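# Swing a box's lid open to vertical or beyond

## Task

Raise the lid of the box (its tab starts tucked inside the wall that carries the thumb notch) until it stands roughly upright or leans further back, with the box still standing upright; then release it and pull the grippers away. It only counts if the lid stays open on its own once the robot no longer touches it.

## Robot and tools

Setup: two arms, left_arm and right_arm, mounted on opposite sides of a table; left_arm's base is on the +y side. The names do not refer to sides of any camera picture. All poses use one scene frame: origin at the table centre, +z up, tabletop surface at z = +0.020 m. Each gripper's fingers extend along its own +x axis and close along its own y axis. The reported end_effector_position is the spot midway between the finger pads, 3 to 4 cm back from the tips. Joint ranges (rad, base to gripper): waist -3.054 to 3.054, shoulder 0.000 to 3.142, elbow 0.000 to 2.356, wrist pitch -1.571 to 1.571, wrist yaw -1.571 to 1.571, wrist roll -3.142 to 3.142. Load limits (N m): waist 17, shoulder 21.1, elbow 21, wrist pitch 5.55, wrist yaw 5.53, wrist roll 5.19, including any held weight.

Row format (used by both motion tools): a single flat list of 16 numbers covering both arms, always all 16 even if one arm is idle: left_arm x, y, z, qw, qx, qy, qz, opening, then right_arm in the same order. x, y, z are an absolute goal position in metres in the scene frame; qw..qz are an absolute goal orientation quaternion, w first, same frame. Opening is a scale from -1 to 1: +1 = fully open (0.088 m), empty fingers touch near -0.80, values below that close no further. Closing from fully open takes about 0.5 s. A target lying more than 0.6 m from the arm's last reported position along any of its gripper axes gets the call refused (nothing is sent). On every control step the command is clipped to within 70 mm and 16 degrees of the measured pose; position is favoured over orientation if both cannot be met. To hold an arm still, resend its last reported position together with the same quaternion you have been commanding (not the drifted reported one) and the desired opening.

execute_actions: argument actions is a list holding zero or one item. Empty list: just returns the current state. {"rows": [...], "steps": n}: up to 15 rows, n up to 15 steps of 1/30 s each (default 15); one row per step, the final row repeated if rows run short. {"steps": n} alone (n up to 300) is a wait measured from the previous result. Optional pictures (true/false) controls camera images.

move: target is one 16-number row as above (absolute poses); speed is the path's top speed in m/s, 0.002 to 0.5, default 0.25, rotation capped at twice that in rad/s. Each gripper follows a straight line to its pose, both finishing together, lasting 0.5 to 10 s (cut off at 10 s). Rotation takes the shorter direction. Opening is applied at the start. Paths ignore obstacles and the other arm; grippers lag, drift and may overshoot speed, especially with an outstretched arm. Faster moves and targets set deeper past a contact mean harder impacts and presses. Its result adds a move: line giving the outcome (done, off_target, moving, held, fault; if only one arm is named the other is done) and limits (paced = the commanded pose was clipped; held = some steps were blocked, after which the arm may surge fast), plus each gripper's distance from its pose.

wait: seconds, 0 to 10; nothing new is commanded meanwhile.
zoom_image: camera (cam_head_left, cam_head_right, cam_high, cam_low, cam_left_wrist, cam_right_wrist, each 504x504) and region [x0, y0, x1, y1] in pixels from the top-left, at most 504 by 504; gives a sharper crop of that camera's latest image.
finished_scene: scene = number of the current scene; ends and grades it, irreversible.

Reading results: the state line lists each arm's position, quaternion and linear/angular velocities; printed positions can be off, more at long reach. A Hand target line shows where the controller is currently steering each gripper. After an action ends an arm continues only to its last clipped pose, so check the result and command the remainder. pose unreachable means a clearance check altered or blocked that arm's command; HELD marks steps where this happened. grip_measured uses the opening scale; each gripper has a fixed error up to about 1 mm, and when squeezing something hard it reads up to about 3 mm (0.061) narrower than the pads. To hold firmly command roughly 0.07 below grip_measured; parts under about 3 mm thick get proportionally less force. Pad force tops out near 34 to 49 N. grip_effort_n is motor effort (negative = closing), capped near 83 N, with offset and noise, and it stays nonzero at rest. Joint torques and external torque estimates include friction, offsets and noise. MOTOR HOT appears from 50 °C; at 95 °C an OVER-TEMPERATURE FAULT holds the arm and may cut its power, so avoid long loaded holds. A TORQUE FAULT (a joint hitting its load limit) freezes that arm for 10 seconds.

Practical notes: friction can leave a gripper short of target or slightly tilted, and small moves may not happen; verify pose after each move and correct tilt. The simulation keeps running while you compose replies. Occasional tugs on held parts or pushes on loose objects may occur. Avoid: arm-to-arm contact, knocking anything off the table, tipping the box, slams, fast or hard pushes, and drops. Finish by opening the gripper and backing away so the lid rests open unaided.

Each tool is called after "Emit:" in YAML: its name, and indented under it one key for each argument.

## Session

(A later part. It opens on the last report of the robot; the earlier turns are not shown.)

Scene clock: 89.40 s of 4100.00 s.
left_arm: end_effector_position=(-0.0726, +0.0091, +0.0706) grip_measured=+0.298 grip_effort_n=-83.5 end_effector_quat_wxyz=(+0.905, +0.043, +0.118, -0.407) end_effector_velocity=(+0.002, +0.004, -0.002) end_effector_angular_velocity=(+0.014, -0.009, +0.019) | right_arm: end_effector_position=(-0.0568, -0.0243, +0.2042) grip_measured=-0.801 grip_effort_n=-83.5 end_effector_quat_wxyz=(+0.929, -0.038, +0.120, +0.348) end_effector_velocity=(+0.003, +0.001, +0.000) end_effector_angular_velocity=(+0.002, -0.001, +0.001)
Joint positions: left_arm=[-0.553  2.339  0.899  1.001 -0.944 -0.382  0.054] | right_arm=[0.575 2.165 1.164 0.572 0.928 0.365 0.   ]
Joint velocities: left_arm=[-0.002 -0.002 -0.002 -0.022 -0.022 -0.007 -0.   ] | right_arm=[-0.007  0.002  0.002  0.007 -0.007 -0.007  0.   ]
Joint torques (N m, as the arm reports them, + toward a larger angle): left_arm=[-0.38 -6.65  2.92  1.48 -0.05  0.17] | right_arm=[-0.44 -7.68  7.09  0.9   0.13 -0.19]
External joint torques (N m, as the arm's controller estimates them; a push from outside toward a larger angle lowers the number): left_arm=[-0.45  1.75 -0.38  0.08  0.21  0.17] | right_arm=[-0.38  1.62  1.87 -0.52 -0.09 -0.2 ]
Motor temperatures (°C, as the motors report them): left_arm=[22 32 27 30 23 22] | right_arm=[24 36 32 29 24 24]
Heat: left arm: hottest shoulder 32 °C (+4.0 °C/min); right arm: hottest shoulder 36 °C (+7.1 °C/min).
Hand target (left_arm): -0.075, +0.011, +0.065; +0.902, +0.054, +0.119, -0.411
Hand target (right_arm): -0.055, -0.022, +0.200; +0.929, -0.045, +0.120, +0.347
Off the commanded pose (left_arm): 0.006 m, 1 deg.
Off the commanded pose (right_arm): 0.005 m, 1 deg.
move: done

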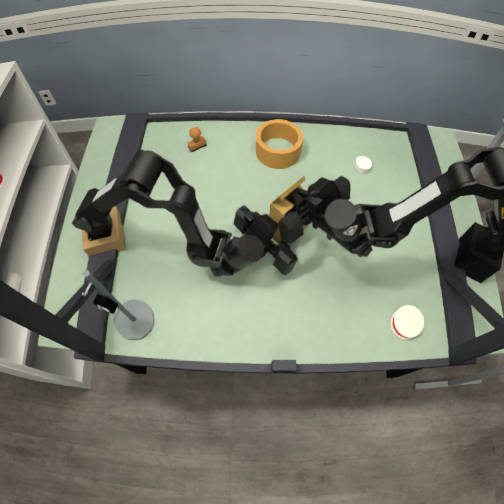

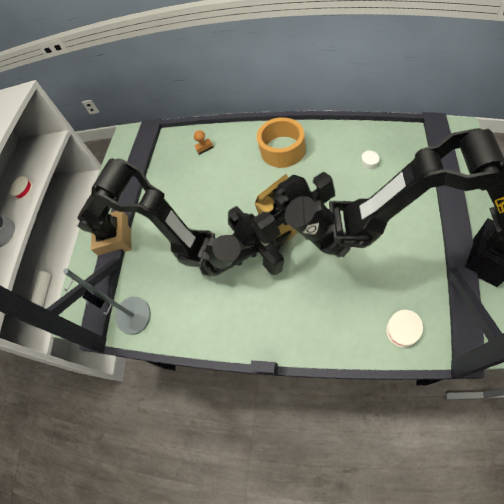

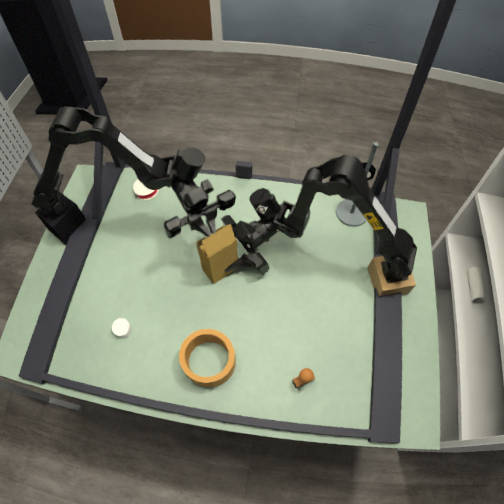

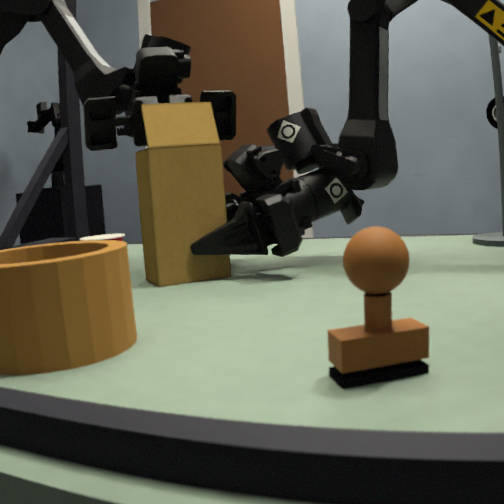

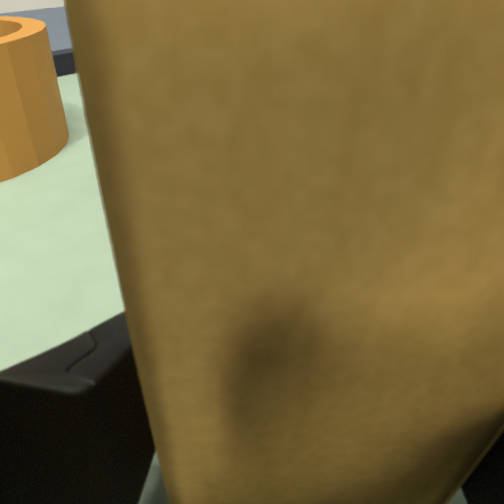

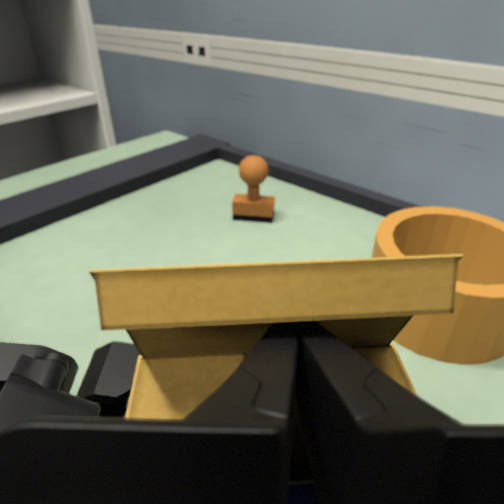

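Emit:
move:
  target: [-0.075,0.011,0.065,0.902,0.054,0.119,-0.411,0.2,-0.028,0.0,0.21,0.93,-0.045,0.12,0.347,-1]
  speed: 0.03

Emit:
move:
  target: [-0.075,0.011,0.065,0.902,0.054,0.119,-0.411,1,-0.13,-0.11,0.225,0.93,-0.045,0.12,0.347,-1]
  speed: 0.15

Emit:
move:
  target: [-0.14,0.09,0.09,0.902,0.054,0.119,-0.411,1,-0.13,-0.16,0.225,0.93,-0.045,0.12,0.347,-1]
  speed: 0.15

Scene clock: 97.10 s of 4100.00 s.
left_arm: end_effector_position=(-0.0726, +0.0091, +0.0706) grip_measured=+0.298 grip_effort_n=-83.5 end_effector_quat_wxyz=(+0.905, +0.043, +0.118, -0.407) end_effector_velocity=(+0.002, -0.001, +0.003) end_effector_angular_velocity=(-0.008, -0.005, +0.007) | right_arm: end_effector_position=(-0.0297, -0.0023, +0.2144) grip_measured=-0.801 grip_effort_n=-83.5 end_effector_quat_wxyz=(+0.929, -0.038, +0.120, +0.347) end_effector_velocity=(+0.001, +0.001, -0.002) end_effector_angular_velocity=(-0.033, -0.012, +0.010)
Joint positions: left_arm=[-0.553  2.339  0.899  1.001 -0.944 -0.382  0.054] | right_arm=[0.506 2.199 1.266 0.537 0.866 0.321 0.   ]
Joint velocities: left_arm=[ 0.002 -0.002  0.002  0.007 -0.007  0.007  0.   ] | right_arm=[-0.002  0.002  0.007 -0.022 -0.007 -0.022  0.   ]
Joint torques (N m, as the arm reports them, + toward a larger angle): left_arm=[-0.42 -6.59  2.81  1.47 -0.04  0.21] | right_arm=[-0.32 -8.22  7.47  0.92  0.11 -0.21]
External joint torques (N m, as the arm's controller estimates them; a push from outside toward a larger angle lowers the number): left_arm=[-0.45  1.85 -0.56  0.06  0.2   0.2 ] | right_arm=[-0.38  1.64  1.93 -0.54 -0.09 -0.22]
Motor temperatures (°C, as the motors report them): left_arm=[22 32 27 30 23 22] | right_arm=[24 36 32 29 24 24]
Heat: left arm: hottest shoulder 32 °C (+4.0 °C/min); right arm: hottest shoulder 36 °C (+6.0 °C/min).
Hand target (left_arm): -0.075, +0.011, +0.065; +0.902, +0.054, +0.119, -0.411
Hand target (right_arm): -0.028, +0.000, +0.210; +0.929, -0.045, +0.120, +0.347
Off the commanded pose (left_arm): 0.006 m, 1 deg.
Off the commanded pose (right_arm): 0.005 m, 1 deg.
After step 90, 3.13 s passed at rest.
move: done

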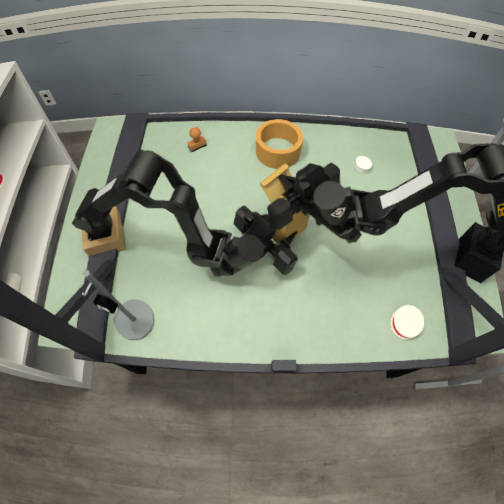

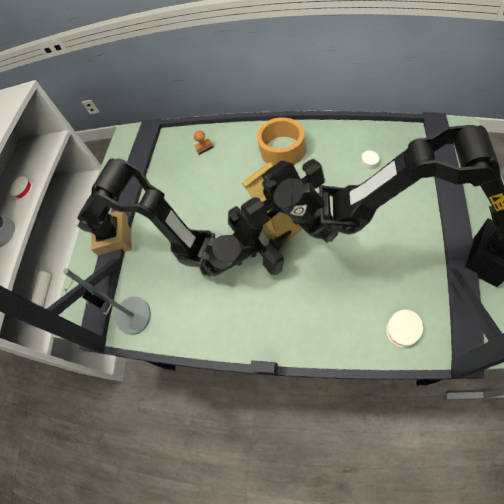

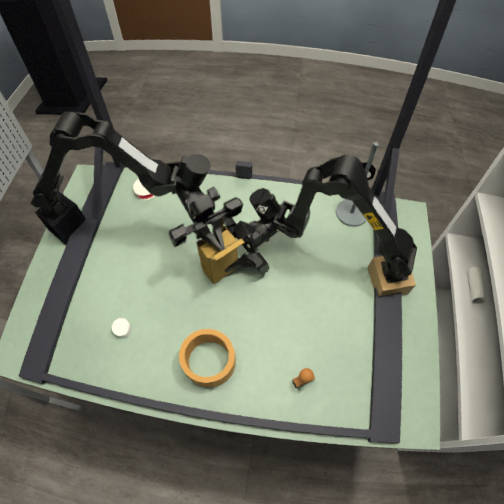

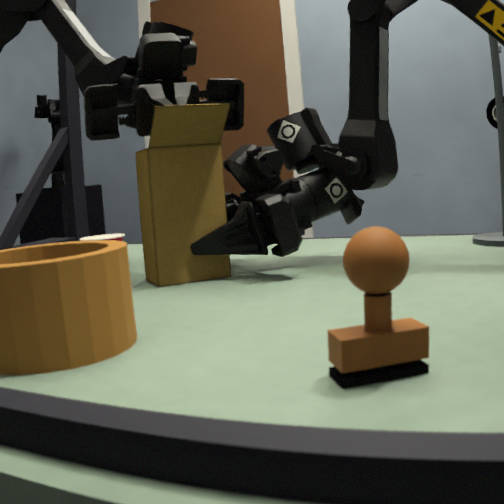

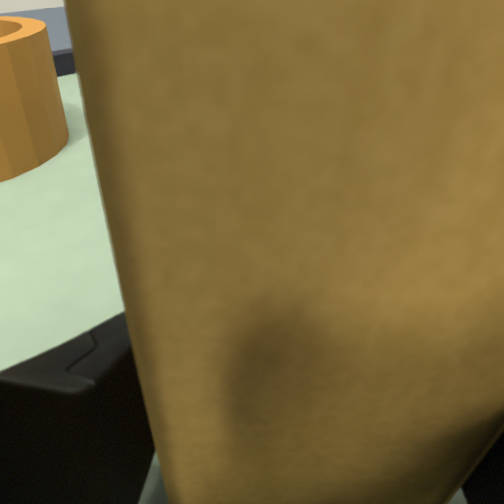

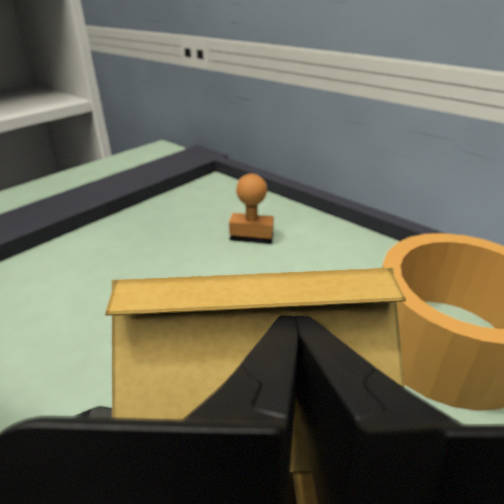

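Scene clock: 98.60 s of 4100.00 s.
left_arm: end_effector_position=(-0.0731, +0.0091, +0.0702) grip_measured=+0.997 grip_effort_n=16.5 end_effector_quat_wxyz=(+0.904, +0.044, +0.118, -0.408) end_effector_velocity=(-0.000, +0.000, +0.001) end_effector_angular_velocity=(-0.003, +0.002, +0.006) | right_arm: end_effector_position=(-0.1289, -0.1080, +0.2212) grip_measured=-0.801 grip_effort_n=-83.5 end_effector_quat_wxyz=(+0.929, -0.053, +0.117, +0.346) end_effector_velocity=(-0.002, -0.001, -0.004) end_effector_angular_velocity=(-0.027, +0.012, +0.014)
Joint positions: left_arm=[-0.554  2.34   0.899  1.001 -0.943 -0.381  0.088] | right_arm=[0.812 1.921 0.926 0.345 1.136 0.587 0.   ]
Joint velocities: left_arm=[-0.002 -0.002  0.002 -0.007 -0.007 -0.007  0.   ] | right_arm=[ 0.002 -0.007  0.002 -0.051 -0.022  0.022  0.   ]
Joint torques (N m, as the arm reports them, + toward a larger angle): left_arm=[-0.28 -6.61  2.96  1.46 -0.1   0.17] | right_arm=[ 0.22 -9.94  4.77  0.67  0.41  0.24]
External joint torques (N m, as the arm's controller estimates them; a push from outside toward a larger angle lowers the number): left_arm=[-0.28  1.84 -0.41  0.05  0.14  0.16] | right_arm=[ 0.26 -2.38 -0.28 -0.53  0.03  0.23]
Motor temperatures (°C, as the motors report them): left_arm=[22 32 27 30 23 22] | right_arm=[24 36 32 29 24 24]
Heat: left arm: hottest shoulder 32 °C (+4.0 °C/min); right arm: hottest shoulder 36 °C (+6.1 °C/min).
Hand target (left_arm): -0.075, +0.011, +0.065; +0.902, +0.054, +0.119, -0.411
Hand target (right_arm): -0.129, -0.110, +0.226; +0.929, -0.045, +0.118, +0.347
Off the commanded pose (left_arm): 0.006 m, 1 deg.
Off the commanded pose (right_arm): 0.004 m, 1 deg.
move: done

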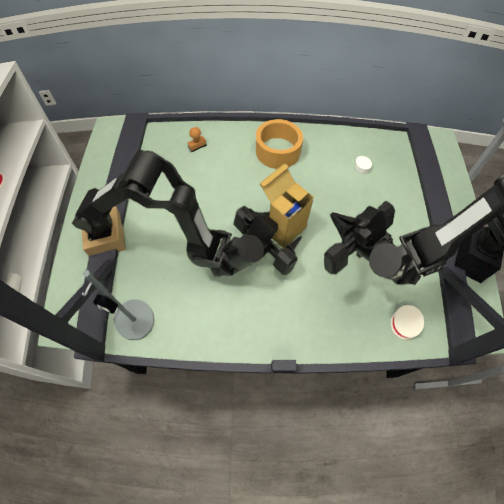

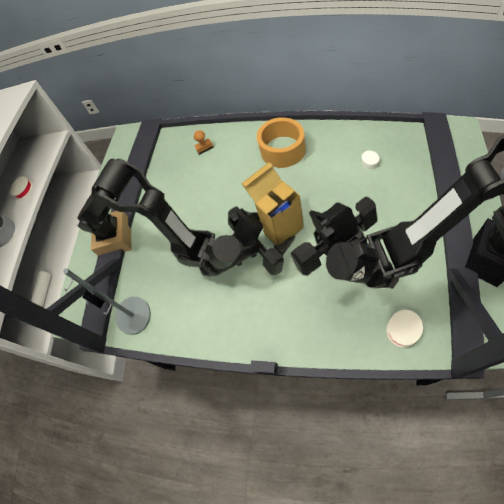

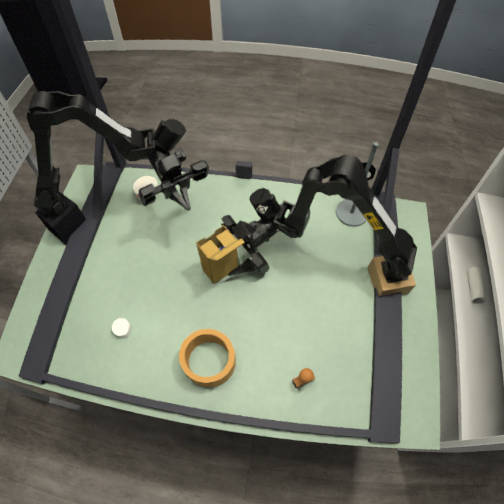

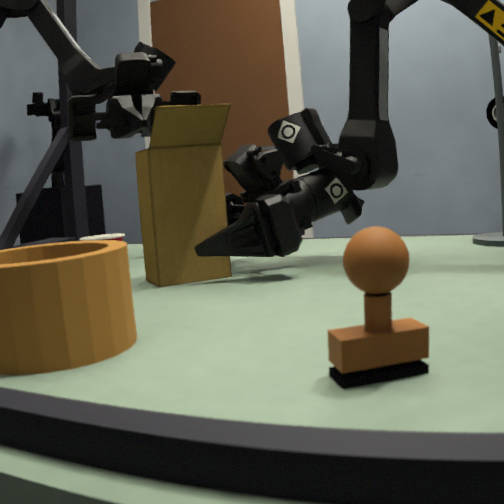

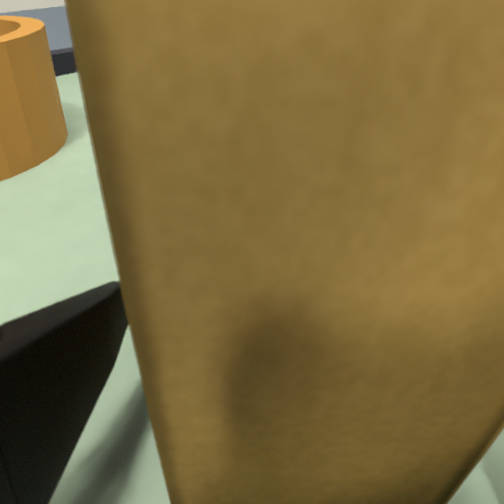

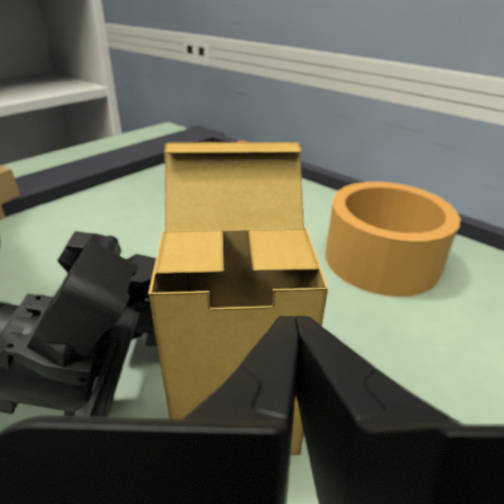

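Scene clock: 99.87 s of 4100.00 s.
left_arm: end_effector_position=(-0.1381, +0.0890, +0.0867) grip_measured=+0.997 grip_effort_n=16.5 end_effector_quat_wxyz=(+0.902, +0.060, +0.119, -0.411) end_effector_velocity=(+0.000, +0.005, -0.002) end_effector_angular_velocity=(+0.015, -0.007, +0.004) | right_arm: end_effector_position=(-0.1299, -0.1578, +0.2221) grip_measured=-0.801 grip_effort_n=-83.5 end_effector_quat_wxyz=(+0.929, -0.051, +0.119, +0.346) end_effector_velocity=(+0.002, -0.003, -0.004) end_effector_angular_velocity=(-0.053, -0.030, +0.012)
Joint positions: left_arm=[-0.828  2.137  0.714  0.695 -1.164 -0.674  0.088] | right_arm=[0.873 1.774 0.753 0.28  1.181 0.689 0.   ]
Joint velocities: left_arm=[-0.007 -0.007 -0.007 -0.037 -0.007 -0.022 -0.   ] | right_arm=[-0.002 -0.002 -0.007 -0.022 -0.007 -0.037  0.   ]
Joint torques (N m, as the arm reports them, + toward a larger angle): left_arm=[-0.3  -7.39  2.7   1.08 -0.69 -0.17] | right_arm=[ 0.22 -8.49  4.59  0.6   0.46  0.25]
External joint torques (N m, as the arm's controller estimates them; a push from outside toward a larger angle lowers the number): left_arm=[-0.3  -0.32 -0.47 -0.06 -0.26 -0.18] | right_arm=[ 0.22 -2.17 -0.24 -0.51  0.03  0.24]
Motor temperatures (°C, as the motors report them): left_arm=[22 33 27 30 23 22] | right_arm=[24 36 32 29 24 24]
Heat: left arm: hottest shoulder 33 °C (+5.0 °C/min); right arm: hottest shoulder 36 °C (+6.0 °C/min).
Hand target (left_arm): -0.139, +0.090, +0.090; +0.902, +0.055, +0.119, -0.411
Hand target (right_arm): -0.130, -0.160, +0.225; +0.929, -0.045, +0.119, +0.347
Off the commanded pose (left_arm): 0.004 m, 1 deg.
Off the commanded pose (right_arm): 0.004 m, 1 deg.
move: done

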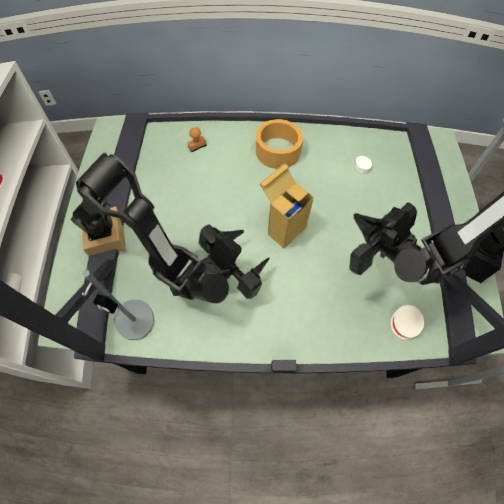

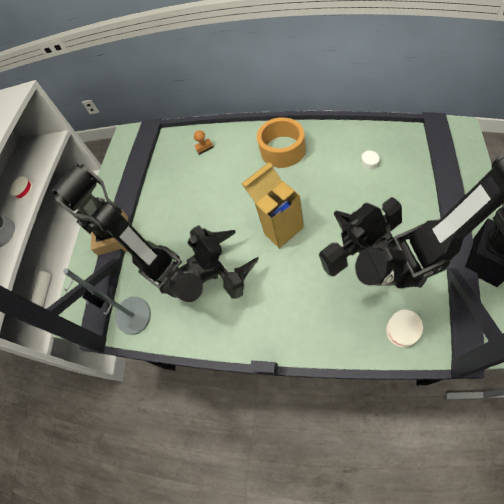

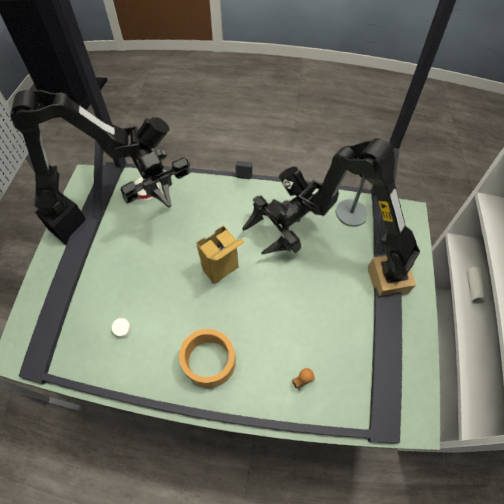

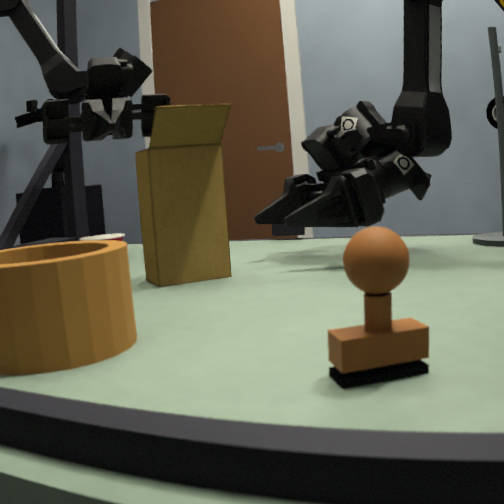

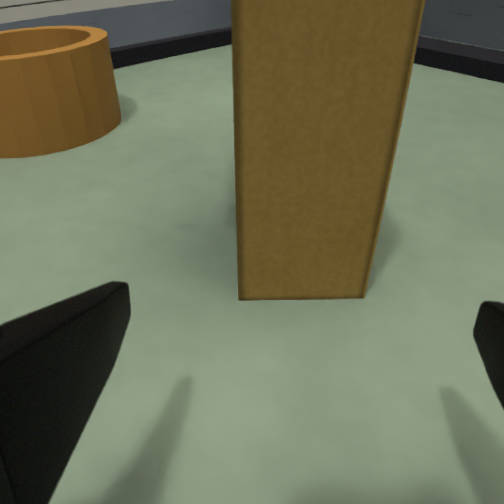

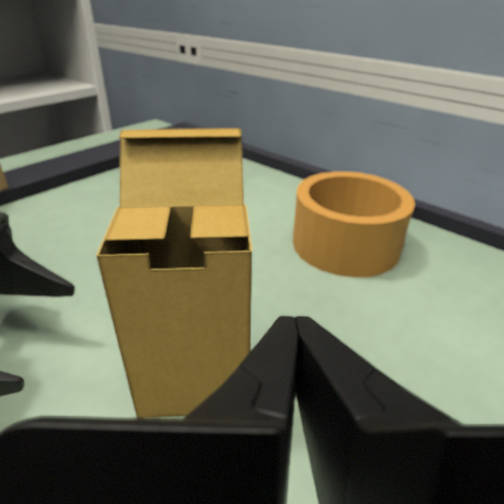

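Emit:
finished_scene:
  scene: 1

The scene is finished: the task was done.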